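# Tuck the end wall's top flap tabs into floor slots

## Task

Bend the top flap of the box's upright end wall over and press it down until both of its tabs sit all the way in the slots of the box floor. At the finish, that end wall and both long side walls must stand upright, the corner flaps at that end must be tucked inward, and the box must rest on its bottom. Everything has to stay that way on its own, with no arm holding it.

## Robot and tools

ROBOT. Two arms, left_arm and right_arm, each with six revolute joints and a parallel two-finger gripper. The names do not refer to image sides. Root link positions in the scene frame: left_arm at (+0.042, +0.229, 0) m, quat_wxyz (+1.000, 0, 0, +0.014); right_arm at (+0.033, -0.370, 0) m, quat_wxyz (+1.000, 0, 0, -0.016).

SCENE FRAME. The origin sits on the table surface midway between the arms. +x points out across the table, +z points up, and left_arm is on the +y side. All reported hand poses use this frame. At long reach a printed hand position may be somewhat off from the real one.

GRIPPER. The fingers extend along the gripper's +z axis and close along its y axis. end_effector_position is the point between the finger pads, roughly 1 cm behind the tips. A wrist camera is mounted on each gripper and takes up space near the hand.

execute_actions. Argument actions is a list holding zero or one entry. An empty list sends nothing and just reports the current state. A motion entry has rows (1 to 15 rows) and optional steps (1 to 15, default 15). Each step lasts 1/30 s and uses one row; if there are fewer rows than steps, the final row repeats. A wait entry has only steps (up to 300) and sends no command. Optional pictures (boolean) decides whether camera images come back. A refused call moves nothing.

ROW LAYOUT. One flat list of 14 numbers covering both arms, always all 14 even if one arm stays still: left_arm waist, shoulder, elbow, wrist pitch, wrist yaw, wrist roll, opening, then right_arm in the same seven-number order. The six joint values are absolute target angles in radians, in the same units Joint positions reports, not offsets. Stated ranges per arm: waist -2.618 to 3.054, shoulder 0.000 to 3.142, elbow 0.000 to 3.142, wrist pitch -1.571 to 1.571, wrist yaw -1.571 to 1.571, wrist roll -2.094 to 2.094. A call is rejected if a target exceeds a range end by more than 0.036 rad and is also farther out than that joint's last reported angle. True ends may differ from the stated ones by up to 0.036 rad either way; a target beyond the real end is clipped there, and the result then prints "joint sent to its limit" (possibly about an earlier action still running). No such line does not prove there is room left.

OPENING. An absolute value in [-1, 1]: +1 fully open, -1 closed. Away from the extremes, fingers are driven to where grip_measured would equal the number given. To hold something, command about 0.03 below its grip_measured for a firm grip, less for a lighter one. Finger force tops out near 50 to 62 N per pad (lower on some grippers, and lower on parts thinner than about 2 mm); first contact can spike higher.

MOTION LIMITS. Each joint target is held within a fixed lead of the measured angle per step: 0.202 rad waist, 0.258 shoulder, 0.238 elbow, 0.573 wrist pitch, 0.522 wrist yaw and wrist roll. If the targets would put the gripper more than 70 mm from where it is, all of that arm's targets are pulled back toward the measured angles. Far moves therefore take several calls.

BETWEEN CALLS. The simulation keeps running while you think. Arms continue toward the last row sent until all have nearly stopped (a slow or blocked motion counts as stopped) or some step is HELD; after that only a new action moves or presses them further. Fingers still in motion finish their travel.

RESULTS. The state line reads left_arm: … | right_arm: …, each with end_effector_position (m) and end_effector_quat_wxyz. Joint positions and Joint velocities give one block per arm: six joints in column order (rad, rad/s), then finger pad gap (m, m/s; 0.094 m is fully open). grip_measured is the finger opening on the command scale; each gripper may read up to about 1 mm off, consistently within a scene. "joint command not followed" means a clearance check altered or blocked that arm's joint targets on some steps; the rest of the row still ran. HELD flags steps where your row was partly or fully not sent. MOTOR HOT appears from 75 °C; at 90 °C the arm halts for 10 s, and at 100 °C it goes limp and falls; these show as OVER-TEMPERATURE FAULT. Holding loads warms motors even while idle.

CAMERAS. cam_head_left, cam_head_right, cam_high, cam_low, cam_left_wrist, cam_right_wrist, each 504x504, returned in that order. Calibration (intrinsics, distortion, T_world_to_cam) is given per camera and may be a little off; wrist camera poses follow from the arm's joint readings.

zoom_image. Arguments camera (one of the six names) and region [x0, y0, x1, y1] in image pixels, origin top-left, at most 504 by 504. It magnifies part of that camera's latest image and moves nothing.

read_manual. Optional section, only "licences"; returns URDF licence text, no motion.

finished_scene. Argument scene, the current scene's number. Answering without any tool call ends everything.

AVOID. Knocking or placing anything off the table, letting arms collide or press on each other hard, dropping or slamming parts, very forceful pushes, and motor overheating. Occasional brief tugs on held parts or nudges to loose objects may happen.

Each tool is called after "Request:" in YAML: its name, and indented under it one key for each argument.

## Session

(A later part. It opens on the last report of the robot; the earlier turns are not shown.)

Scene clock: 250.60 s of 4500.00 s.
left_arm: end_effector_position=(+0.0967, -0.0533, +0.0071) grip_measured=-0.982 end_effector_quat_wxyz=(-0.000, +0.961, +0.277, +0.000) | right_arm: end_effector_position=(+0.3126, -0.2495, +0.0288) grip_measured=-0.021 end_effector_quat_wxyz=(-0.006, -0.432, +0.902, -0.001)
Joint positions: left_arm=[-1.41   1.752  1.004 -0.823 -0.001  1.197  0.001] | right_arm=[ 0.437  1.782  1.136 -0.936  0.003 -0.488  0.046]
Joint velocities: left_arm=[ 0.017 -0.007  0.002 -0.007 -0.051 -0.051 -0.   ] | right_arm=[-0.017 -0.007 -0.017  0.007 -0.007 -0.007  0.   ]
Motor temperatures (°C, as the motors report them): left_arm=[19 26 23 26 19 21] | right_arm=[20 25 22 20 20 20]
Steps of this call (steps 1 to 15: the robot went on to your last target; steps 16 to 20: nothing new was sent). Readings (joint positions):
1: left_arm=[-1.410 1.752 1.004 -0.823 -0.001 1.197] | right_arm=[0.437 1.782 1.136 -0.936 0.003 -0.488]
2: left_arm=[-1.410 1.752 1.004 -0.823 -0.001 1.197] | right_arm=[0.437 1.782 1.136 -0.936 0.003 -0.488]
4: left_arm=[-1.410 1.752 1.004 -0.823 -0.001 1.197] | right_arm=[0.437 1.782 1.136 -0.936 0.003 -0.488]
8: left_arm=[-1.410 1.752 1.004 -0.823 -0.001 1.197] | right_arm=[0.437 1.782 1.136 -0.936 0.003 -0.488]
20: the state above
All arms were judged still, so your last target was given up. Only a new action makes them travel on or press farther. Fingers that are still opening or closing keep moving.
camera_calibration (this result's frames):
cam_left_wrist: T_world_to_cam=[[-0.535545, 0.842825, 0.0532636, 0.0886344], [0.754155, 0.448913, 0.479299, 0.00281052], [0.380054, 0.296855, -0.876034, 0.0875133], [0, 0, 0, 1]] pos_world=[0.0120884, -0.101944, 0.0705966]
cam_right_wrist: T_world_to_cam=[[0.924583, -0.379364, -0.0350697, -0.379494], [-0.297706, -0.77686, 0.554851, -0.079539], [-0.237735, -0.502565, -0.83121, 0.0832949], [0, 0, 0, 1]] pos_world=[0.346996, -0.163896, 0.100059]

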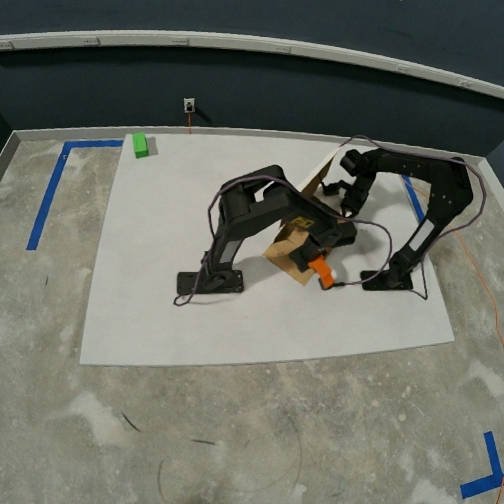

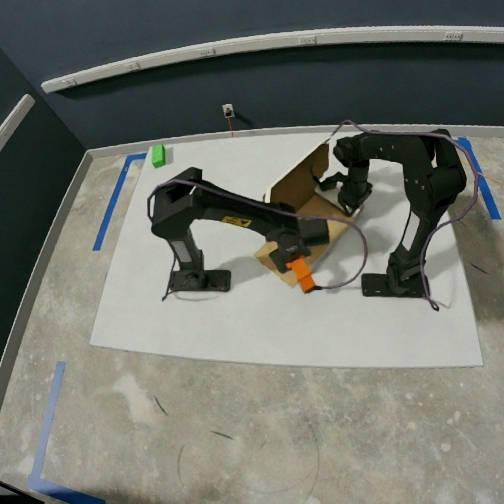

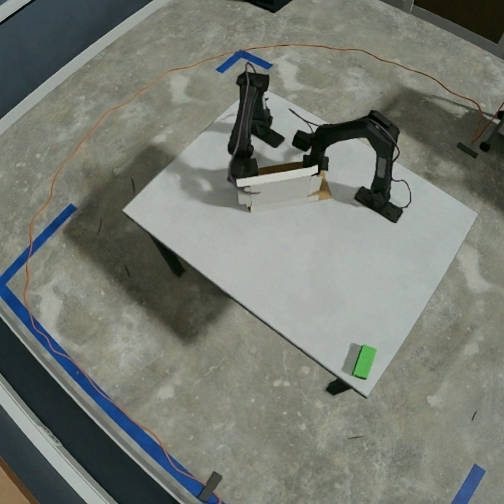

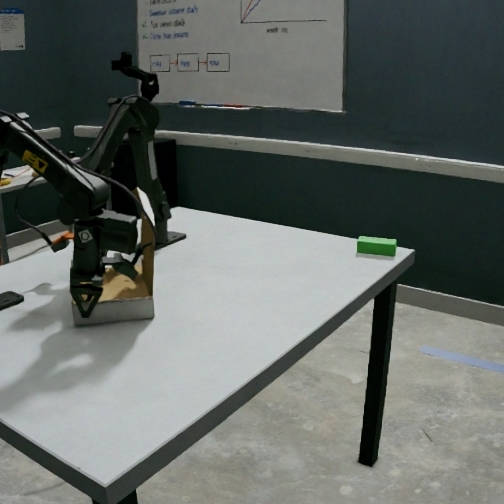

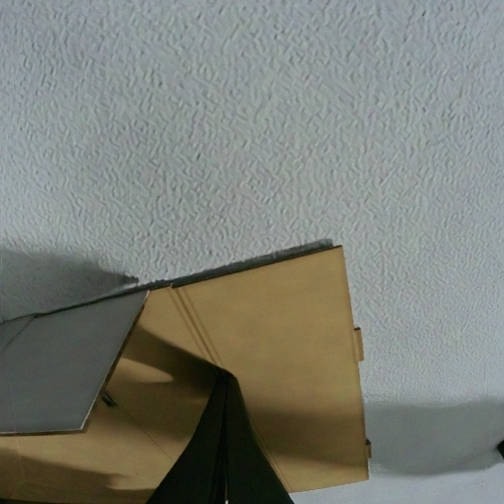

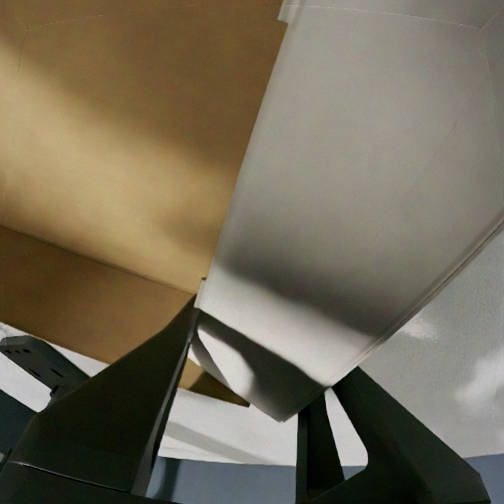

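Request:
execute_actions:
  actions:
    - {"rows":[[-1.42,1.79,0.995,-0.814,0,1.2,-1,0.43,1.785,1.13,-0.93,0,-0.5,0.1],[-1.42,1.79,0.995,-0.814,0,1.2,-1,0.42,1.785,1.13,-0.925,0,-0.5,0.25],[-1.42,1.79,0.995,-0.814,0,1.2,-1,0.41,1.785,1.13,-0.92,0,-0.51,0.4],[-1.42,1.79,0.995,-0.814,0,1.2,-1,0.40,1.785,1.13,-0.91,0,-0.52,0.55],[-1.42,1.79,0.995,-0.814,0,1.2,-1,0.39,1.785,1.13,-0.90,0,-0.53,0.7],[-1.42,1.79,0.995,-0.814,0,1.2,-1,0.38,1.785,1.13,-0.89,0,-0.54,0.7],[-1.42,1.79,0.995,-0.814,0,1.2,-1,0.37,1.785,1.13,-0.885,0,-0.55,0.7],[-1.42,1.79,0.995,-0.814,0,1.2,-1,0.36,1.785,1.13,-0.88,0,-0.56,0.7],[-1.42,1.79,0.995,-0.814,0,1.2,-1,0.35,1.785,1.13,-0.87,0,-0.57,0.7],[-1.42,1.79,0.995,-0.814,0,1.2,-1,0.34,1.785,1.13,-0.86,0,-0.58,0.7]]}
  pictures: false

Request:
execute_actions:
  actions:
    - {"steps":20}

Scene clock: 268.77 s of 4500.00 s.
left_arm: end_effector_position=(+0.0992, -0.0575, +0.0054) grip_measured=-0.982 end_effector_quat_wxyz=(+0.008, +0.961, +0.277, +0.004) | right_arm: end_effector_position=(+0.3306, -0.2686, +0.0289) grip_measured=+0.698 end_effector_quat_wxyz=(+0.015, -0.426, +0.905, +0.004)
Joint positions: left_arm=[-1.41   1.759  1.004 -0.801 -0.01   1.197  0.001] | right_arm=[ 0.35   1.782  1.136 -0.896 -0.012 -0.562  0.08 ]
Joint velocities: left_arm=[ 0.007  0.007  0.002 -0.037 -0.11   0.022 -0.   ] | right_arm=[ 0.017 -0.017 -0.007  0.066 -0.007 -0.051 -0.   ]
Motor temperatures (°C, as the motors report them): left_arm=[19 26 23 25 19 21] | right_arm=[20 26 23 20 20 20]
Steps of this call (steps 1 to 90: nothing new was sent; then 14.67 s passed at rest; steps 91 to 105: all 15 steps of this action). Readings (joint positions):
91: left_arm=[-1.410 1.754 1.004 -0.823 -0.001 1.197] | right_arm=[0.437 1.782 1.136 -0.937 0.003 -0.489]
92: left_arm=[-1.410 1.757 1.004 -0.821 -0.001 1.197] | right_arm=[0.436 1.782 1.136 -0.937 0.003 -0.490]
94: left_arm=[-1.410 1.759 1.004 -0.820 -0.001 1.197] | right_arm=[0.427 1.782 1.136 -0.934 0.003 -0.496]
98: left_arm=[-1.410 1.759 1.004 -0.820 -0.001 1.197] | right_arm=[0.385 1.782 1.136 -0.915 0.002 -0.522]
105: the state above

Scene clock: 269.43 s of 4500.00 s.
left_arm: end_effector_position=(+0.0992, -0.0576, +0.0054) grip_measured=-0.982 end_effector_quat_wxyz=(+0.008, +0.961, +0.277, +0.004) | right_arm: end_effector_position=(+0.3310, -0.2683, +0.0289) grip_measured=+0.698 end_effector_quat_wxyz=(+0.016, -0.431, +0.902, +0.005)
Joint positions: left_arm=[-1.41   1.759  1.004 -0.801 -0.01   1.197  0.001] | right_arm=[ 0.35   1.782  1.136 -0.894 -0.013 -0.573  0.08 ]
Joint velocities: left_arm=[ 0.012  0.002  0.032 -0.022 -0.007  0.007 -0.   ] | right_arm=[ 0.012  0.002  0.002 -0.022 -0.066 -0.007 -0.001]
Motor temperatures (°C, as the motors report them): left_arm=[19 26 23 25 19 21] | right_arm=[20 26 23 20 20 20]
Steps of this call (steps 1 to 20: the robot went on to your last target). Readings (joint positions):
1: left_arm=[-1.410 1.759 1.004 -0.801 -0.010 1.197] | right_arm=[0.350 1.782 1.136 -0.896 -0.012 -0.564]
2: left_arm=[-1.410 1.759 1.004 -0.801 -0.010 1.197] | right_arm=[0.350 1.782 1.136 -0.896 -0.013 -0.566]
4: left_arm=[-1.410 1.759 1.004 -0.801 -0.010 1.197] | right_arm=[0.350 1.782 1.136 -0.895 -0.013 -0.568]
8: left_arm=[-1.410 1.759 1.004 -0.801 -0.010 1.197] | right_arm=[0.350 1.782 1.136 -0.895 -0.013 -0.571]
20: the state above
camera_calibration (this result's frames):
cam_left_wrist: T_world_to_cam=[[-0.536129, 0.84338, 0.0357204, 0.0938507], [0.748429, 0.455347, 0.482196, 0.00460867], [0.390409, 0.285253, -0.875335, 0.0846499], [0, 0, 0, 1]] pos_world=[0.0138188, -0.105397, 0.0685223]
cam_right_wrist: T_world_to_cam=[[0.924338, -0.381287, -0.0147768, -0.404674], [-0.318317, -0.791879, 0.521154, -0.0849372], [-0.210411, -0.477019, -0.853334, 0.0767742], [0, 0, 0, 1]] pos_world=[0.363173, -0.184934, 0.1038]

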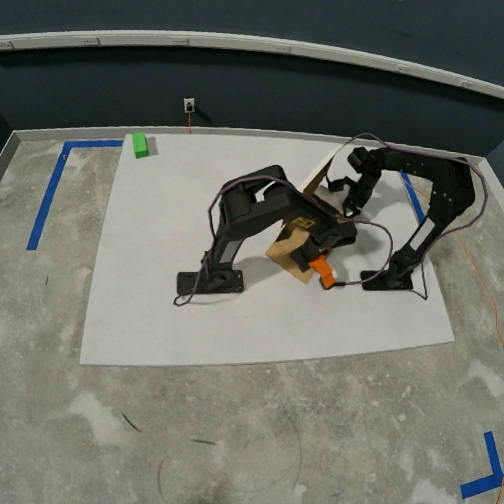

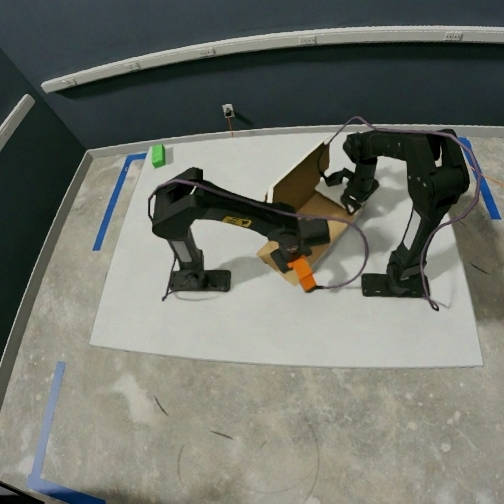

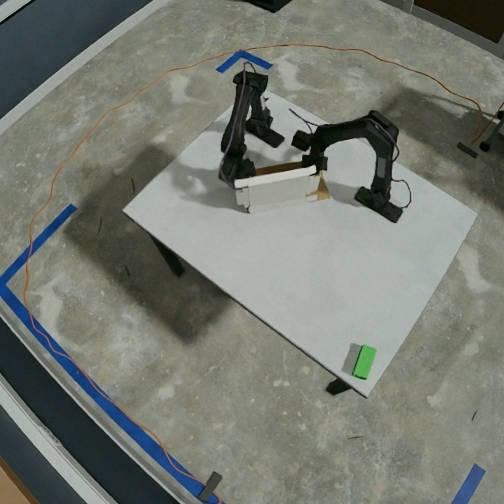

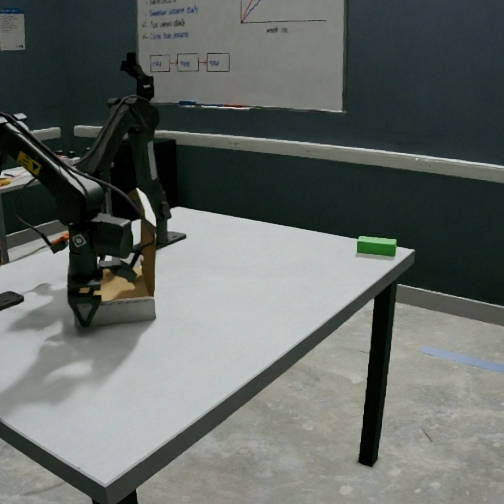

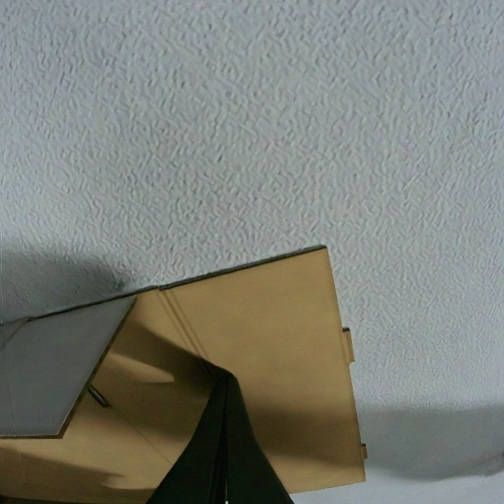

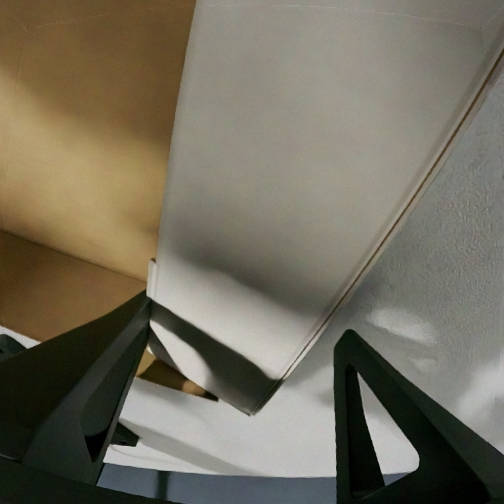

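Request:
execute_actions:
  actions:
    - {"rows":[[-1.42,1.631,1.297,-1.237,0,0.5,0.3,0.36,1.785,1.13,-0.89,0,-0.57,0.7]]}
  pictures: false

Request:
execute_actions:
  actions:
    - {"steps":20}
  pictures: false

Request:
execute_actions:
  actions:
    - {"rows":[[-1.361,2.04,1.838,-1.355,0,-0.65,0.3,0.36,1.785,1.13,-0.89,0,-0.57,0.7]]}
  pictures: false

Request:
execute_actions:
  actions:
    - {"steps":40}

Scene clock: 284.40 s of 4500.00 s.
left_arm: end_effector_position=(+0.1004, -0.0648, +0.1156) grip_measured=+0.298 end_effector_quat_wxyz=(+0.031, +0.819, +0.572, -0.009) | right_arm: end_effector_position=(+0.3310, -0.2686, +0.0289) grip_measured=+0.698 end_effector_quat_wxyz=(+0.015, -0.432, +0.902, +0.001)
Joint positions: left_arm=[-1.41   1.618  1.303 -1.192 -0.009  0.54   0.061] | right_arm=[ 0.354  1.782  1.136 -0.895 -0.005 -0.573  0.08 ]
Joint velocities: left_arm=[ 0.012 -0.012  0.012 -0.139  0.081 -0.198  0.   ] | right_arm=[-0.007 -0.007  0.022 -0.007 -0.022  0.007 -0.001]
Motor temperatures (°C, as the motors report them): left_arm=[19 25 23 25 19 21] | right_arm=[20 26 23 20 20 20]
Steps of this call (steps 1 to 15: the robot went on to your last target; steps 16 to 90: nothing new was sent; then 11.47 s passed at rest; steps 91 to 105: all 15 steps of this action). Readings (joint positions):
91: left_arm=[-1.410 1.755 1.027 -0.843 -0.010 1.141] | right_arm=[0.351 1.782 1.136 -0.895 -0.013 -0.573]
92: left_arm=[-1.410 1.749 1.067 -0.918 -0.010 1.065] | right_arm=[0.351 1.782 1.136 -0.895 -0.010 -0.573]
94: left_arm=[-1.410 1.712 1.168 -1.020 -0.010 0.903] | right_arm=[0.353 1.782 1.136 -0.895 -0.008 -0.573]
98: left_arm=[-1.410 1.627 1.297 -1.103 -0.009 0.668] | right_arm=[0.354 1.782 1.136 -0.895 -0.006 -0.573]
105: the state above

Scene clock: 285.07 s of 4500.00 s.
left_arm: end_effector_position=(+0.0993, -0.0591, +0.1153) grip_measured=+0.298 end_effector_quat_wxyz=(+0.020, +0.810, +0.586, -0.005) | right_arm: end_effector_position=(+0.3310, -0.2686, +0.0289) grip_measured=+0.698 end_effector_quat_wxyz=(+0.015, -0.432, +0.902, +0.001)
Joint positions: left_arm=[-1.41   1.618  1.303 -1.215 -0.009  0.507  0.061] | right_arm=[ 0.354  1.782  1.136 -0.895 -0.005 -0.573  0.08 ]
Joint velocities: left_arm=[ 0.007  0.017  0.002  0.037  0.037 -0.007  0.   ] | right_arm=[-0.002  0.002 -0.017 -0.081  0.007 -0.037 -0.   ]
Motor temperatures (°C, as the motors report them): left_arm=[19 25 23 25 19 21] | right_arm=[20 26 23 20 20 20]
Steps of this call (steps 1 to 20: the robot went on to your last target). Readings (joint positions):
1: left_arm=[-1.410 1.618 1.303 -1.197 -0.009 0.533] | right_arm=[0.354 1.782 1.136 -0.895 -0.005 -0.573]
2: left_arm=[-1.410 1.618 1.303 -1.202 -0.009 0.528] | right_arm=[0.354 1.782 1.136 -0.895 -0.005 -0.573]
4: left_arm=[-1.410 1.618 1.303 -1.207 -0.009 0.520] | right_arm=[0.354 1.782 1.136 -0.895 -0.005 -0.573]
8: left_arm=[-1.410 1.618 1.303 -1.212 -0.009 0.512] | right_arm=[0.354 1.782 1.136 -0.895 -0.005 -0.573]
20: the state above

Scene clock: 285.57 s of 4500.00 s.
left_arm: end_effector_position=(+0.1353, -0.1562, +0.1042) grip_measured=+0.299 end_effector_quat_wxyz=(+0.003, +0.378, +0.926, -0.002) | right_arm: end_effector_position=(+0.3310, -0.2686, +0.0289) grip_measured=+0.698 end_effector_quat_wxyz=(+0.015, -0.432, +0.902, +0.001)
Joint positions: left_arm=[-1.364  2.055  1.815 -1.325 -0.004 -0.562  0.061] | right_arm=[ 0.354  1.782  1.136 -0.895 -0.005 -0.573  0.08 ]
Joint velocities: left_arm=[-0.017  0.022  0.017 -0.037  0.022 -0.579 -0.001] | right_arm=[-0.002 -0.007 -0.022  0.037 -0.007 -0.037 -0.   ]
Motor temperatures (°C, as the motors report them): left_arm=[19 25 23 25 19 21] | right_arm=[20 26 23 20 20 20]
Steps of this call (steps 1 to 15: all 15 steps of this action). Readings (joint positions):
1: left_arm=[-1.407 1.649 1.341 -1.259 -0.006 0.435] | right_arm=[0.354 1.782 1.136 -0.895 -0.005 -0.573]
2: left_arm=[-1.400 1.715 1.424 -1.317 -0.004 0.336] | right_arm=[0.354 1.782 1.136 -0.895 -0.005 -0.573]
4: left_arm=[-1.381 1.872 1.598 -1.334 -0.004 0.140] | right_arm=[0.354 1.782 1.136 -0.895 -0.005 -0.573]
8: left_arm=[-1.364 2.055 1.794 -1.298 -0.004 -0.249] | right_arm=[0.354 1.782 1.136 -0.895 -0.005 -0.573]
15: the state above

Scene clock: 286.90 s of 4500.00 s.
left_arm: end_effector_position=(+0.1348, -0.1540, +0.1042) grip_measured=+0.299 end_effector_quat_wxyz=(+0.001, +0.340, +0.941, +0.002) | right_arm: end_effector_position=(+0.3310, -0.2686, +0.0289) grip_measured=+0.698 end_effector_quat_wxyz=(+0.015, -0.432, +0.902, +0.001)
Joint positions: left_arm=[-1.364  2.055  1.815 -1.334 -0.004 -0.644  0.061] | right_arm=[ 0.354  1.782  1.136 -0.895 -0.005 -0.573  0.08 ]
Joint velocities: left_arm=[ 0.017 -0.022  0.017 -0.037 -0.007  0.022  0.   ] | right_arm=[-0.002  0.012 -0.007  0.007 -0.007 -0.007 -0.   ]
Motor temperatures (°C, as the motors report them): left_arm=[19 26 23 25 19 21] | right_arm=[20 26 23 20 20 20]
Steps of this call (steps 1 to 30: the robot went on to your last target; steps 31 to 40: nothing new was sent). Readings (joint positions):
1: left_arm=[-1.364 2.055 1.815 -1.326 -0.004 -0.579] | right_arm=[0.354 1.782 1.136 -0.895 -0.005 -0.573]
2: left_arm=[-1.364 2.055 1.815 -1.328 -0.004 -0.592] | right_arm=[0.354 1.782 1.136 -0.895 -0.005 -0.573]
4: left_arm=[-1.364 2.055 1.815 -1.330 -0.004 -0.611] | right_arm=[0.354 1.782 1.136 -0.895 -0.005 -0.573]
8: left_arm=[-1.364 2.055 1.815 -1.333 -0.004 -0.630] | right_arm=[0.354 1.782 1.136 -0.895 -0.005 -0.573]
40: the state above
All arms were judged still, so your last target was given up. Only a new action makes them travel on or press farther. Fingers that are still opening or closing keep moving.
camera_calibration (this result's frames):
cam_left_wrist: T_world_to_cam=[[-0.634862, -0.771071, 0.0489976, -0.0459357], [-0.662724, 0.57606, 0.478489, 0.183388], [-0.397174, 0.271302, -0.876726, 0.28885], [0, 0, 0, 1]] pos_world=[0.207097, -0.219428, 0.167744]
cam_right_wrist: T_world_to_cam=[[0.925718, -0.378093, -0.00960282, -0.404536], [-0.316696, -0.788774, 0.52682, -0.0850454], [-0.206762, -0.484646, -0.849922, 0.073254], [0, 0, 0, 1]] pos_world=[0.362699, -0.184532, 0.103179]

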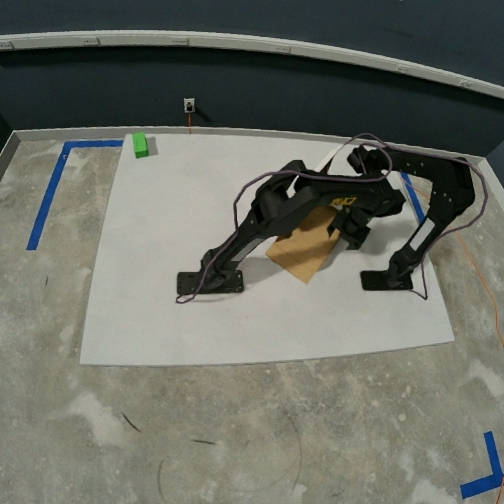

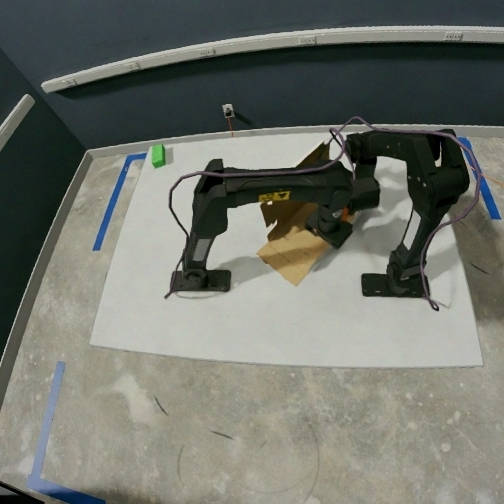

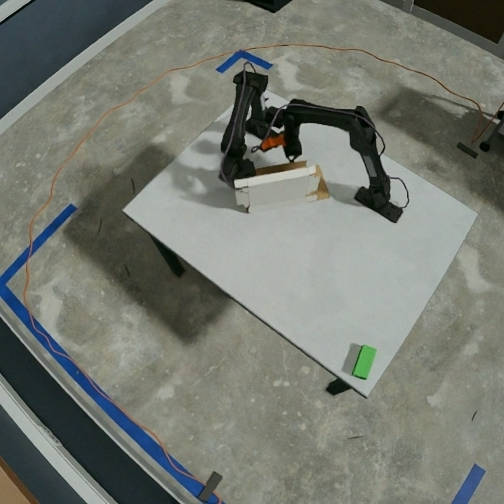

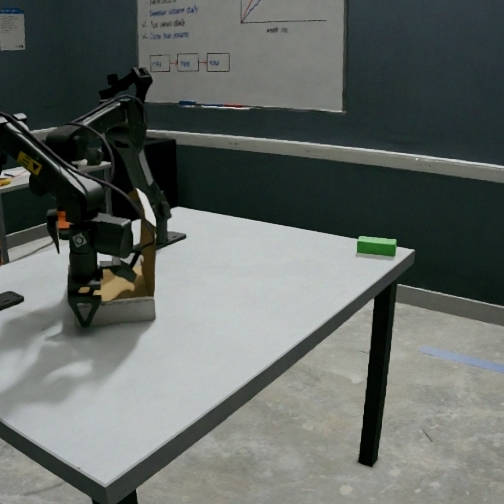

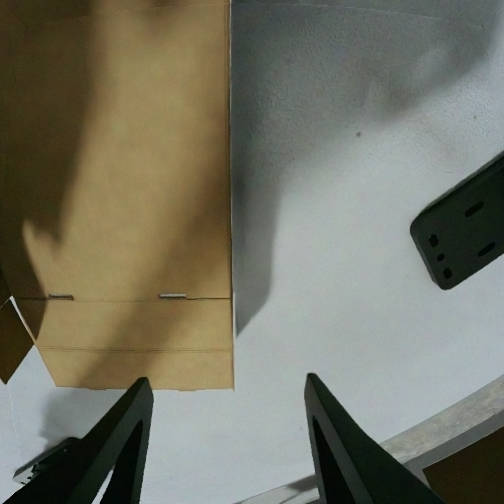

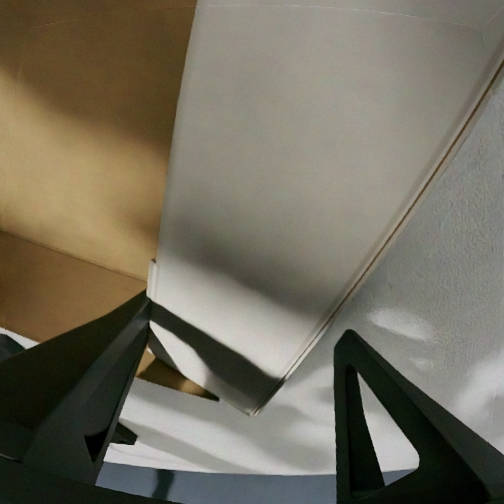

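Nicely centred. Descend and grip.

Request:
execute_actions:
  actions:
    - {"rows":[[-1.361,2.075,1.59,-1.075,0,-0.65,0.3,0.36,1.785,1.13,-0.89,0,-0.57,0.7]]}
  pictures: false

Request:
execute_actions:
  actions:
    - {"steps":25}
  pictures: false

Request:
execute_actions:
  actions:
    - {"rows":[[-1.361,2.075,1.59,-1.075,0,-0.65,-1,0.36,1.785,1.13,-0.89,0,-0.57,0.7]]}
  pictures: false

Request:
execute_actions:
  actions:
    - {"steps":15}

Scene clock: 297.57 s of 4500.00 s.
left_arm: end_effector_position=(+0.1335, -0.1490, +0.0378) grip_measured=+0.299 end_effector_quat_wxyz=(-0.004, +0.340, +0.941, +0.009) | right_arm: end_effector_position=(+0.3310, -0.2686, +0.0289) grip_measured=+0.698 end_effector_quat_wxyz=(+0.015, -0.432, +0.902, +0.001)
Joint positions: left_arm=[-1.364  2.084  1.593 -1.099 -0.003 -0.644  0.061] | right_arm=[ 0.354  1.782  1.136 -0.895 -0.005 -0.573  0.08 ]
Joint velocities: left_arm=[ 0.002  0.002 -0.012  0.051  0.051  0.051 -0.   ] | right_arm=[-0.007  0.007  0.002 -0.051 -0.022 -0.037 -0.001]
Motor temperatures (°C, as the motors report them): left_arm=[19 28 24 25 19 21] | right_arm=[20 26 23 20 20 20]
Steps of this call (steps 1 to 90: nothing new was sent; then 7.17 s passed at rest; steps 91 to 105: all 15 steps of this action). Readings (joint positions):
91: left_arm=[-1.364 2.048 1.783 -1.295 -0.004 -0.644] | right_arm=[0.354 1.782 1.136 -0.895 -0.005 -0.573]
92: left_arm=[-1.364 2.036 1.728 -1.238 -0.004 -0.644] | right_arm=[0.354 1.782 1.136 -0.895 -0.005 -0.573]
94: left_arm=[-1.364 2.045 1.648 -1.184 -0.004 -0.644] | right_arm=[0.354 1.782 1.136 -0.895 -0.005 -0.573]
98: left_arm=[-1.364 2.084 1.594 -1.141 -0.003 -0.644] | right_arm=[0.354 1.782 1.136 -0.895 -0.005 -0.573]
105: the state above

Scene clock: 298.40 s of 4500.00 s.
left_arm: end_effector_position=(+0.1341, -0.1514, +0.0378) grip_measured=+0.299 end_effector_quat_wxyz=(-0.001, +0.340, +0.941, +0.004) | right_arm: end_effector_position=(+0.3310, -0.2686, +0.0289) grip_measured=+0.698 end_effector_quat_wxyz=(+0.015, -0.432, +0.902, +0.001)
Joint positions: left_arm=[-1.364  2.084  1.593 -1.089 -0.003 -0.644  0.061] | right_arm=[ 0.354  1.782  1.136 -0.895 -0.005 -0.573  0.08 ]
Joint velocities: left_arm=[-0.017 -0.007  0.012 -0.037  0.007  0.037  0.001] | right_arm=[ 0.012 -0.012  0.012 -0.007 -0.022  0.007 -0.   ]
Motor temperatures (°C, as the motors report them): left_arm=[19 28 24 25 19 21] | right_arm=[20 26 23 20 20 20]
Steps of this call (steps 1 to 15: the robot went on to your last target; steps 16 to 25: nothing new was sent). Readings (joint positions):
1: left_arm=[-1.364 2.084 1.593 -1.096 -0.003 -0.644] | right_arm=[0.354 1.782 1.136 -0.895 -0.005 -0.573]
2: left_arm=[-1.364 2.084 1.593 -1.094 -0.003 -0.644] | right_arm=[0.354 1.782 1.136 -0.895 -0.005 -0.573]
4: left_arm=[-1.364 2.084 1.593 -1.092 -0.003 -0.644] | right_arm=[0.354 1.782 1.136 -0.895 -0.005 -0.573]
8: left_arm=[-1.364 2.084 1.593 -1.090 -0.003 -0.644] | right_arm=[0.354 1.782 1.136 -0.895 -0.005 -0.573]
25: the state above
All arms were judged still, so your last target was given up. Only a new action makes them travel on or press farther. Fingers that are still opening or closing keep moving.

Scene clock: 298.90 s of 4500.00 s.
left_arm: end_effector_position=(+0.1341, -0.1518, +0.0378) grip_measured=-0.968 end_effector_quat_wxyz=(-0.001, +0.339, +0.941, +0.004) | right_arm: end_effector_position=(+0.3310, -0.2687, +0.0289) grip_measured=+0.698 end_effector_quat_wxyz=(+0.015, -0.432, +0.902, +0.000)
Joint positions: left_arm=[-1.364  2.084  1.593 -1.087 -0.002 -0.644  0.002] | right_arm=[ 0.354  1.782  1.136 -0.895 -0.005 -0.573  0.08 ]
Joint velocities: left_arm=[-0.017  0.002 -0.007  0.037 -0.007  0.007  0.001] | right_arm=[-0.012 -0.002 -0.002  0.051 -0.022  0.022 -0.   ]
Motor temperatures (°C, as the motors report them): left_arm=[19 28 24 25 19 21] | right_arm=[20 26 23 20 20 20]
Steps of this call (steps 1 to 15: all 15 steps of this action). Readings (joint positions):
1: left_arm=[-1.364 2.084 1.593 -1.089 -0.003 -0.644] | right_arm=[0.354 1.782 1.136 -0.895 -0.005 -0.573]
2: left_arm=[-1.364 2.084 1.593 -1.089 -0.003 -0.644] | right_arm=[0.354 1.782 1.136 -0.895 -0.005 -0.573]
4: left_arm=[-1.364 2.084 1.593 -1.089 -0.003 -0.644] | right_arm=[0.354 1.782 1.136 -0.895 -0.005 -0.573]
8: left_arm=[-1.364 2.084 1.593 -1.087 -0.002 -0.644] | right_arm=[0.354 1.782 1.136 -0.895 -0.005 -0.573]
15: the state above

Scene clock: 299.40 s of 4500.00 s.
left_arm: end_effector_position=(+0.1341, -0.1518, +0.0378) grip_measured=-0.968 end_effector_quat_wxyz=(-0.001, +0.339, +0.941, +0.004) | right_arm: end_effector_position=(+0.3310, -0.2687, +0.0289) grip_measured=+0.698 end_effector_quat_wxyz=(+0.015, -0.432, +0.902, +0.000)
Joint positions: left_arm=[-1.364  2.084  1.593 -1.087 -0.002 -0.644  0.002] | right_arm=[ 0.354  1.782  1.136 -0.895 -0.005 -0.573  0.08 ]
Joint velocities: left_arm=[ 0.007 -0.007 -0.002 -0.022  0.037 -0.081  0.001] | right_arm=[-0.017 -0.012 -0.002  0.007  0.037  0.007 -0.   ]
Motor temperatures (°C, as the motors report them): left_arm=[19 28 24 25 19 21] | right_arm=[20 26 23 20 20 20]
Steps of this call (steps 1 to 15: the robot went on to your last target). Readings (joint positions):
1: left_arm=[-1.364 2.084 1.593 -1.087 -0.002 -0.644] | right_arm=[0.354 1.782 1.136 -0.895 -0.005 -0.573]
2: left_arm=[-1.364 2.084 1.593 -1.087 -0.002 -0.644] | right_arm=[0.354 1.782 1.136 -0.895 -0.005 -0.573]
4: left_arm=[-1.364 2.084 1.593 -1.087 -0.002 -0.644] | right_arm=[0.354 1.782 1.136 -0.895 -0.005 -0.573]
8: left_arm=[-1.364 2.084 1.593 -1.087 -0.002 -0.644] | right_arm=[0.354 1.782 1.136 -0.895 -0.005 -0.573]
15: the state above
All arms were judged still, so your last target was given up. Only a new action makes them travel on or press farther. Fingers that are still opening or closing keep moving.
camera_calibration (this result's frames):
cam_left_wrist: T_world_to_cam=[[-0.634459, -0.771517, 0.0471466, -0.041524], [-0.661903, 0.573792, 0.482335, 0.212834], [-0.399182, 0.274815, -0.874717, 0.230481], [0, 0, 0, 1]] pos_world=[0.206534, -0.217499, 0.100906]
cam_right_wrist: T_world_to_cam=[[0.925715, -0.378107, -0.00935442, -0.404591], [-0.316768, -0.78858, 0.527067, -0.0850202], [-0.206665, -0.484951, -0.849772, 0.0731085], [0, 0, 0, 1]] pos_world=[0.362713, -0.18457, 0.103152]

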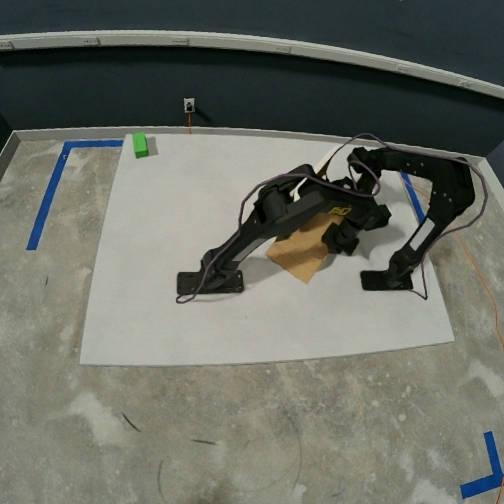

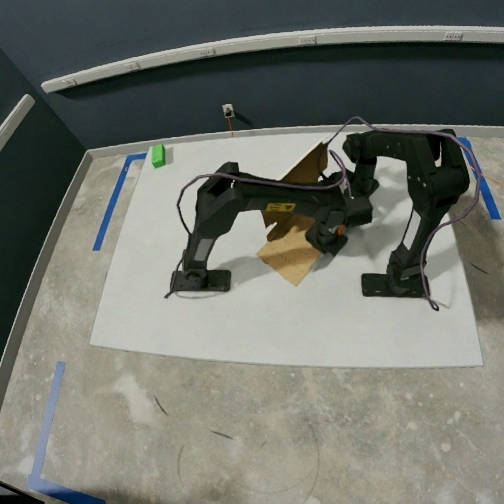

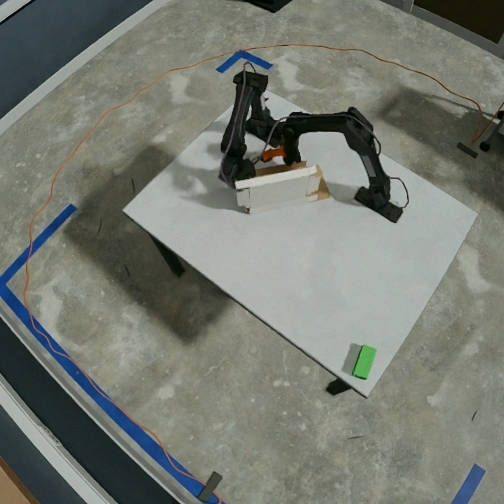

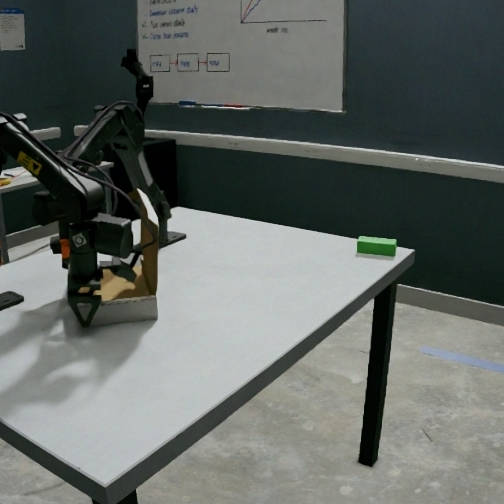

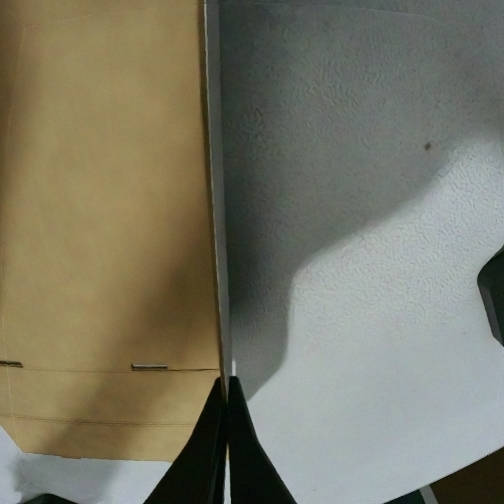

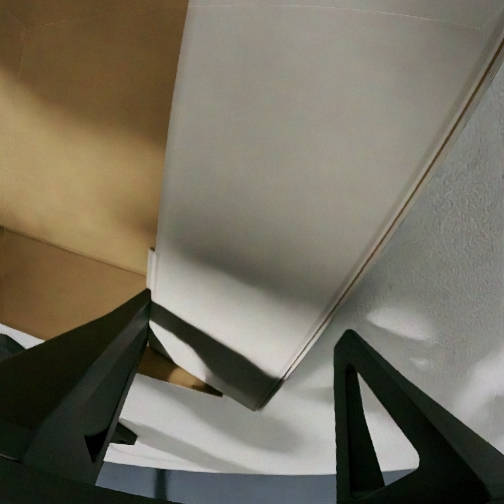

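Request:
execute_actions:
  actions:
    - {"rows":[[-1.361,2.075,1.59,-1.075,0,-0.65,-1,0.34,1.785,1.13,-0.89,0,-0.58,0.8],[-1.361,2.075,1.59,-1.075,0,-0.65,-1,0.33,1.785,1.13,-0.885,0,-0.59,0.9],[-1.361,2.075,1.59,-1.075,0,-0.65,-1,0.32,1.785,1.13,-0.88,0,-0.60,1],[-1.361,2.075,1.59,-1.075,0,-0.65,-1,0.31,1.785,1.13,-0.875,0,-0.61,1],[-1.361,2.075,1.59,-1.075,0,-0.65,-1,0.30,1.785,1.13,-0.87,0,-0.62,1],[-1.361,2.075,1.59,-1.075,0,-0.65,-1,0.29,1.785,1.13,-0.865,0,-0.63,1],[-1.361,2.075,1.59,-1.075,0,-0.65,-1,0.28,1.785,1.13,-0.86,0,-0.64,1],[-1.361,2.075,1.59,-1.075,0,-0.65,-1,0.27,1.785,1.13,-0.855,0,-0.65,1],[-1.361,2.075,1.59,-1.075,0,-0.65,-1,0.26,1.785,1.13,-0.85,0,-0.66,1]]}
  pictures: false

Request:
execute_actions:
  actions:
    - {"steps":20}

Scene clock: 311.93 s of 4500.00 s.
left_arm: end_effector_position=(+0.1371, -0.1592, +0.0378) grip_measured=-0.968 end_effector_quat_wxyz=(+0.010, +0.341, +0.940, -0.008) | right_arm: end_effector_position=(+0.3383, -0.2866, +0.0291) grip_measured=+1.000 end_effector_quat_wxyz=(+0.022, -0.428, +0.904, +0.014)
Joint positions: left_arm=[-1.364  2.084  1.593 -1.055 -0.009 -0.641  0.002] | right_arm=[ 0.275  1.782  1.136 -0.888 -0.036 -0.641  0.094]
Joint velocities: left_arm=[-0.007 -0.002 -0.012  0.051  0.022  0.037 -0.001] | right_arm=[-0.012 -0.002 -0.017  0.037  0.007 -0.037  0.   ]
Motor temperatures (°C, as the motors report them): left_arm=[19 29 24 25 19 21] | right_arm=[20 26 23 19 20 20]
Steps of this call (steps 1 to 90: nothing new was sent; then 9.03 s passed at rest; steps 91 to 105: all 15 steps of this action). Readings (joint positions):
91: left_arm=[-1.364 2.084 1.593 -1.087 -0.002 -0.644] | right_arm=[0.353 1.782 1.136 -0.895 -0.004 -0.573]
92: left_arm=[-1.364 2.084 1.593 -1.087 -0.002 -0.644] | right_arm=[0.351 1.782 1.136 -0.895 -0.004 -0.575]
94: left_arm=[-1.364 2.084 1.593 -1.087 -0.002 -0.644] | right_arm=[0.338 1.782 1.136 -0.893 -0.004 -0.583]
98: left_arm=[-1.364 2.084 1.593 -1.072 -0.005 -0.643] | right_arm=[0.300 1.782 1.136 -0.888 -0.017 -0.608]
105: the state above

Scene clock: 312.60 s of 4500.00 s.
left_arm: end_effector_position=(+0.1371, -0.1592, +0.0378) grip_measured=-0.968 end_effector_quat_wxyz=(+0.010, +0.341, +0.940, -0.008) | right_arm: end_effector_position=(+0.3383, -0.2864, +0.0291) grip_measured=+1.000 end_effector_quat_wxyz=(+0.022, -0.430, +0.902, +0.014)
Joint positions: left_arm=[-1.364  2.084  1.593 -1.055 -0.009 -0.64   0.002] | right_arm=[ 0.275  1.782  1.136 -0.888 -0.037 -0.647  0.094]
Joint velocities: left_arm=[ 0.007 -0.017  0.002 -0.007 -0.037 -0.051  0.   ] | right_arm=[ 0.002 -0.002 -0.012 -0.007 -0.051  0.007  0.   ]
Motor temperatures (°C, as the motors report them): left_arm=[19 29 24 25 19 21] | right_arm=[20 26 23 19 20 20]
Steps of this call (steps 1 to 15: the robot went on to your last target; steps 16 to 20: nothing new was sent). Readings (joint positions):
1: left_arm=[-1.364 2.084 1.593 -1.055 -0.009 -0.641] | right_arm=[0.275 1.782 1.136 -0.888 -0.037 -0.642]
2: left_arm=[-1.364 2.084 1.593 -1.055 -0.009 -0.641] | right_arm=[0.275 1.782 1.136 -0.888 -0.037 -0.643]
4: left_arm=[-1.364 2.084 1.593 -1.055 -0.009 -0.641] | right_arm=[0.275 1.782 1.136 -0.888 -0.037 -0.645]
8: left_arm=[-1.364 2.084 1.593 -1.055 -0.009 -0.641] | right_arm=[0.275 1.782 1.136 -0.888 -0.037 -0.646]
20: the state above
All arms were judged still, so your last target was given up. Only a new action makes them travel on or press farther. Fingers that are still opening or closing keep moving.
camera_calibration (this result's frames):
cam_left_wrist: T_world_to_cam=[[-0.637781, -0.767777, 0.061275, -0.0447734], [-0.666185, 0.589816, 0.456416, 0.223151], [-0.386567, 0.250273, -0.887654, 0.228631], [0, 0, 0, 1]] pos_world=[0.208485, -0.223214, 0.103839]
cam_right_wrist: T_world_to_cam=[[0.924223, -0.381253, -0.0213857, -0.418129], [-0.319753, -0.803319, 0.502431, -0.0993122], [-0.208733, -0.45752, -0.864353, 0.075129], [0, 0, 0, 1]] pos_world=[0.370371, -0.204819, 0.105893]

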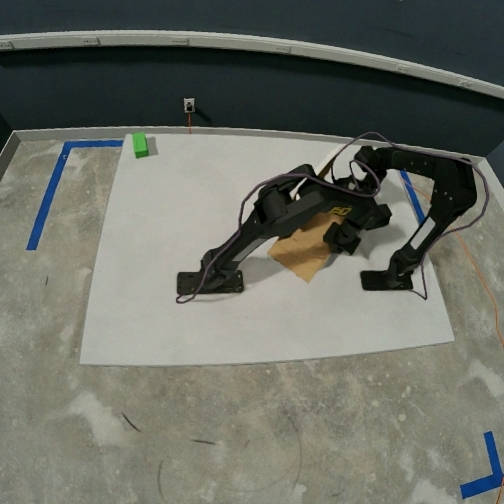

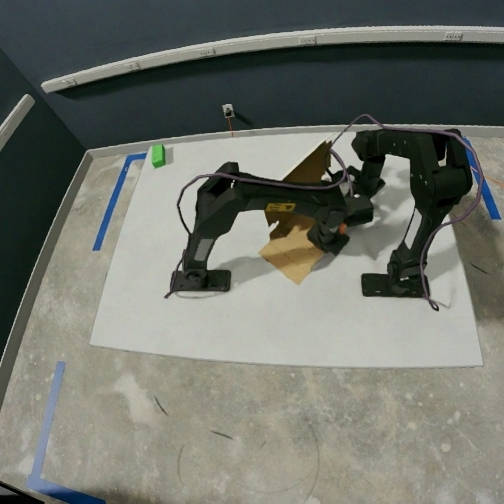

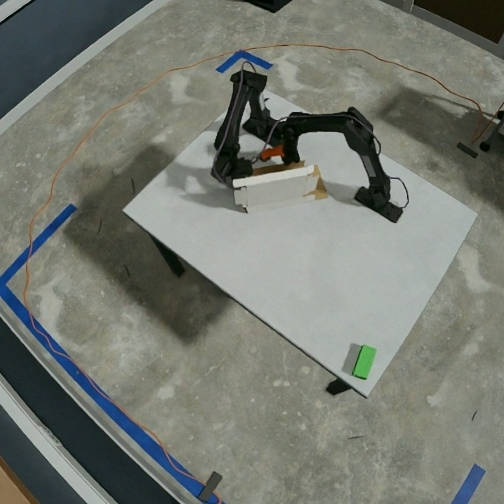

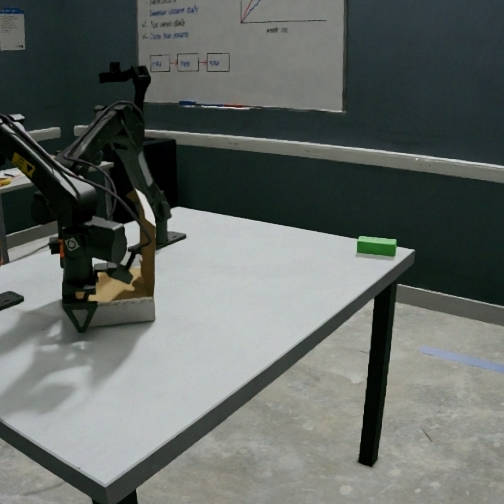

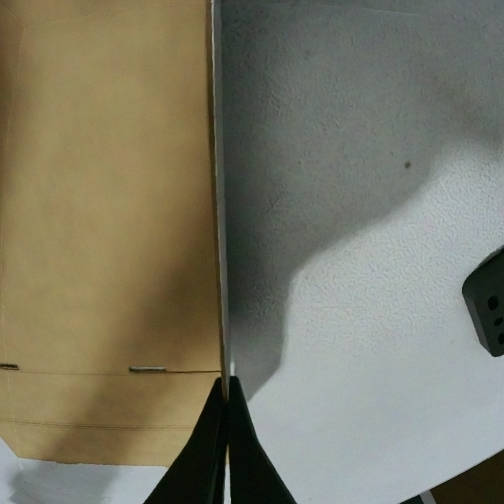

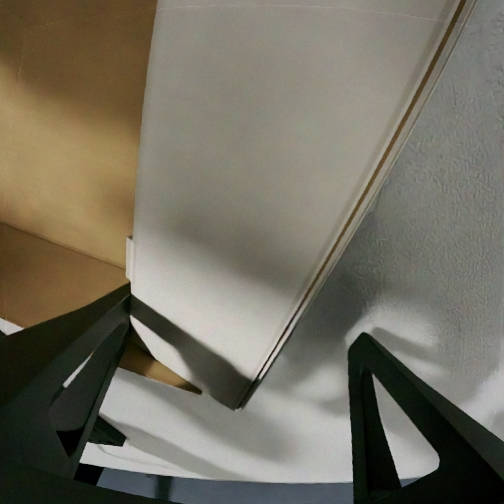

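Request:
execute_actions:
  actions:
    - {"rows":[[-1.361,2.075,1.59,-1.075,0,-0.65,-1,0.33,1.74,1.30,-1.10,0,-0.6,1]]}
  pictures: false

Request:
execute_actions:
  actions:
    - {"rows":[[-1.361,2.075,1.59,-1.075,0,-0.65,-1,0.25,1.6,1.5,-1.45,0,-0.6,1]]}
  pictures: false

Request:
execute_actions:
  actions:
    - {"steps":30}

Request:
zoom_image:
  camera: "cam_low"
  region: [40, 250, 180, 340]

Scene clock: 330.00 s of 4500.00 s.
left_arm: end_effector_position=(+0.1362, -0.1580, +0.0378) grip_measured=-0.968 end_effector_quat_wxyz=(+0.008, +0.341, +0.940, -0.007) | right_arm: end_effector_position=(+0.3349, -0.2754, +0.0707) grip_measured=+1.000 end_effector_quat_wxyz=(+0.006, -0.437, +0.899, +0.001)
Joint positions: left_arm=[-1.364  2.084  1.593 -1.061 -0.005 -0.641  0.002] | right_arm=[ 0.33   1.754  1.278 -1.083 -0.004 -0.607  0.094]
Joint velocities: left_arm=[ 0.007 -0.002 -0.007 -0.037 -0.037 -0.081  0.   ] | right_arm=[-0.007 -0.002  0.012 -0.095 -0.037  0.081  0.   ]
Motor temperatures (°C, as the motors report them): left_arm=[19 30 23 25 19 21] | right_arm=[20 26 23 20 20 20]
Steps of this call (steps 1 to 90: nothing new was sent; then 13.90 s passed at rest; steps 91 to 105: all 15 steps of this action). Readings (joint positions):
91: left_arm=[-1.364 2.084 1.593 -1.056 -0.006 -0.640] | right_arm=[0.280 1.783 1.155 -0.917 -0.032 -0.639]
92: left_arm=[-1.364 2.084 1.593 -1.058 -0.006 -0.640] | right_arm=[0.291 1.786 1.187 -0.961 -0.023 -0.632]
94: left_arm=[-1.364 2.084 1.593 -1.060 -0.005 -0.641] | right_arm=[0.316 1.776 1.246 -1.005 -0.016 -0.623]
98: left_arm=[-1.364 2.084 1.593 -1.061 -0.005 -0.641] | right_arm=[0.330 1.754 1.278 -1.045 -0.011 -0.612]
105: the state above

Scene clock: 330.50 s of 4500.00 s.
left_arm: end_effector_position=(+0.1362, -0.1580, +0.0378) grip_measured=-0.968 end_effector_quat_wxyz=(+0.008, +0.341, +0.940, -0.007) | right_arm: end_effector_position=(+0.3111, -0.3074, +0.1667) grip_measured=+1.000 end_effector_quat_wxyz=(+0.016, -0.400, +0.916, -0.004)
Joint positions: left_arm=[-1.364  2.084  1.593 -1.061 -0.005 -0.641  0.002] | right_arm=[ 0.25   1.595  1.484 -1.426  0.002 -0.605  0.094]
Joint velocities: left_arm=[ 0.002 -0.012 -0.002  0.007 -0.007 -0.007 -0.   ] | right_arm=[ 0.012  0.002  0.007 -0.139  0.066  0.066  0.   ]
Motor temperatures (°C, as the motors report them): left_arm=[19 30 23 25 19 21] | right_arm=[20 26 23 20 20 20]
Steps of this call (steps 1 to 15: all 15 steps of this action). Readings (joint positions):
1: left_arm=[-1.364 2.084 1.593 -1.061 -0.005 -0.641] | right_arm=[0.325 1.751 1.293 -1.111 -0.004 -0.606]
2: left_arm=[-1.364 2.084 1.593 -1.061 -0.005 -0.641] | right_arm=[0.315 1.748 1.320 -1.159 -0.004 -0.606]
4: left_arm=[-1.364 2.084 1.593 -1.061 -0.005 -0.641] | right_arm=[0.286 1.714 1.384 -1.235 -0.003 -0.606]
8: left_arm=[-1.364 2.084 1.593 -1.061 -0.005 -0.641] | right_arm=[0.250 1.616 1.476 -1.347 0.001 -0.605]
15: the state above

Scene clock: 331.50 s of 4500.00 s.
left_arm: end_effector_position=(+0.1362, -0.1580, +0.0378) grip_measured=-0.968 end_effector_quat_wxyz=(+0.008, +0.341, +0.940, -0.007) | right_arm: end_effector_position=(+0.3076, -0.3082, +0.1666) grip_measured=+1.000 end_effector_quat_wxyz=(+0.009, -0.400, +0.916, -0.003)
Joint positions: left_arm=[-1.364  2.084  1.593 -1.061 -0.005 -0.641  0.002] | right_arm=[ 0.25   1.595  1.484 -1.441  0.002 -0.605  0.094]
Joint velocities: left_arm=[-0.007  0.007  0.017 -0.051 -0.007  0.007 -0.001] | right_arm=[ 0.012 -0.037  0.002 -0.037 -0.022  0.022  0.   ]
Motor temperatures (°C, as the motors report them): left_arm=[19 30 23 25 19 21] | right_arm=[20 26 23 20 20 20]
Steps of this call (steps 1 to 30: the robot went on to your last target). Readings (joint positions):
1: left_arm=[-1.364 2.084 1.593 -1.061 -0.005 -0.641] | right_arm=[0.250 1.595 1.484 -1.430 0.002 -0.605]
2: left_arm=[-1.364 2.084 1.593 -1.061 -0.005 -0.641] | right_arm=[0.250 1.595 1.484 -1.432 0.002 -0.605]
4: left_arm=[-1.364 2.084 1.593 -1.061 -0.005 -0.641] | right_arm=[0.250 1.595 1.484 -1.435 0.002 -0.605]
8: left_arm=[-1.364 2.084 1.593 -1.061 -0.005 -0.641] | right_arm=[0.250 1.595 1.484 -1.439 0.002 -0.605]
30: the state above
All arms were judged still, so your last target was given up. Only a new action makes them travel on or press farther. Fingers that are still opening or closing keep moving.
camera_calibration (this result's frames):
cam_left_wrist: T_world_to_cam=[[-0.636973, -0.768482, 0.0608314, -0.04467], [-0.664479, 0.587343, 0.462056, 0.22105], [-0.39081, 0.253896, -0.884762, 0.229007], [0, 0, 0, 1]] pos_world=[0.207928, -0.222304, 0.103196]
cam_right_wrist: T_world_to_cam=[[0.896236, -0.443375, -0.0134151, -0.40692], [-0.367442, -0.759008, 0.537489, -0.173265], [-0.248491, -0.476787, -0.843164, 0.180419], [0, 0, 0, 1]] pos_world=[0.345864, -0.225907, 0.239792]

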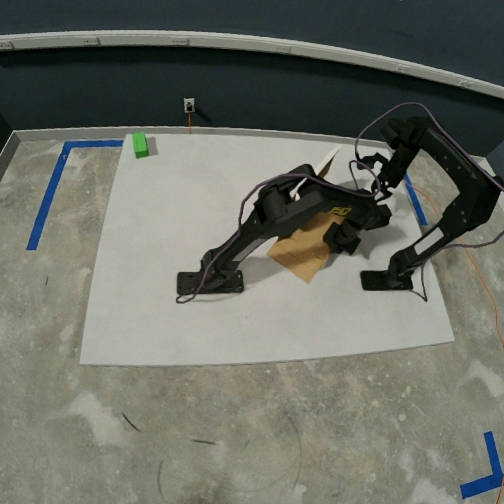

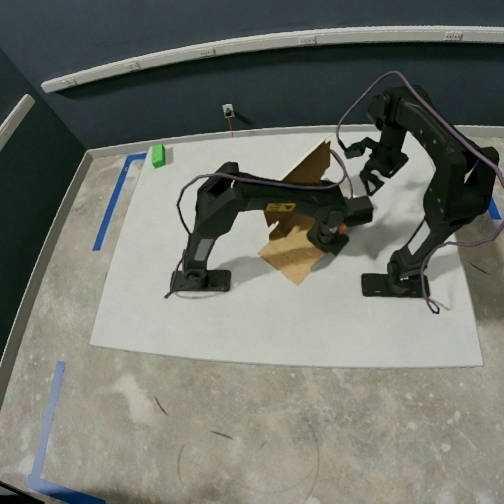

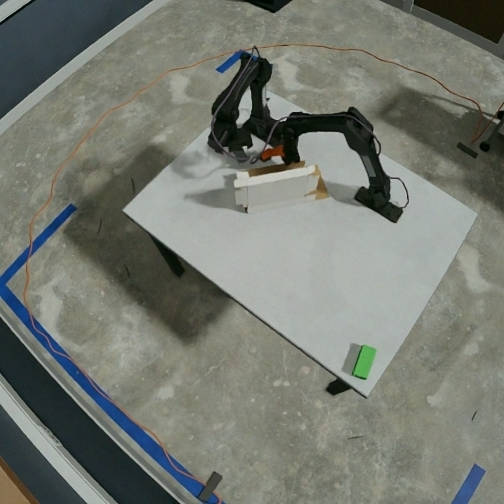

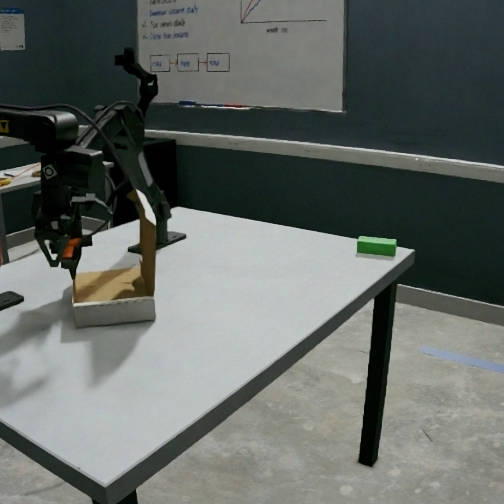

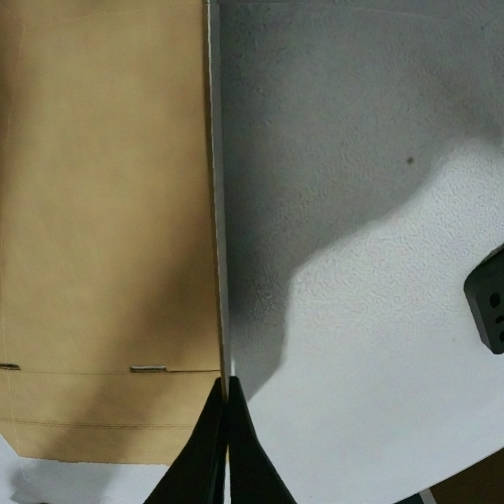

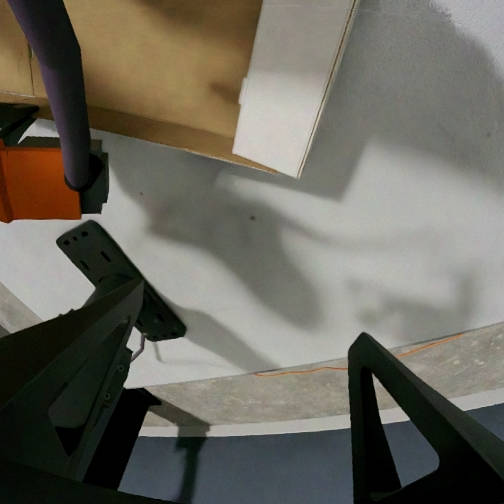

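Region (40, 250, 180, 340) of cam_low's 504x504 image, scaled by 3.600, with more detail than that image has; it fills the top 324 rows of this view, and the rest is white.

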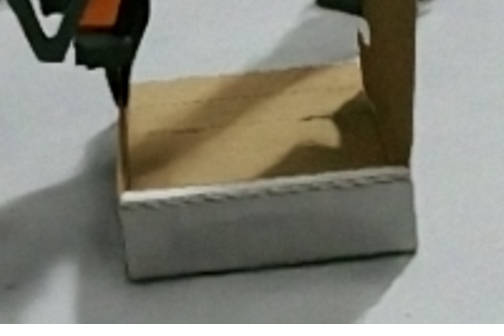

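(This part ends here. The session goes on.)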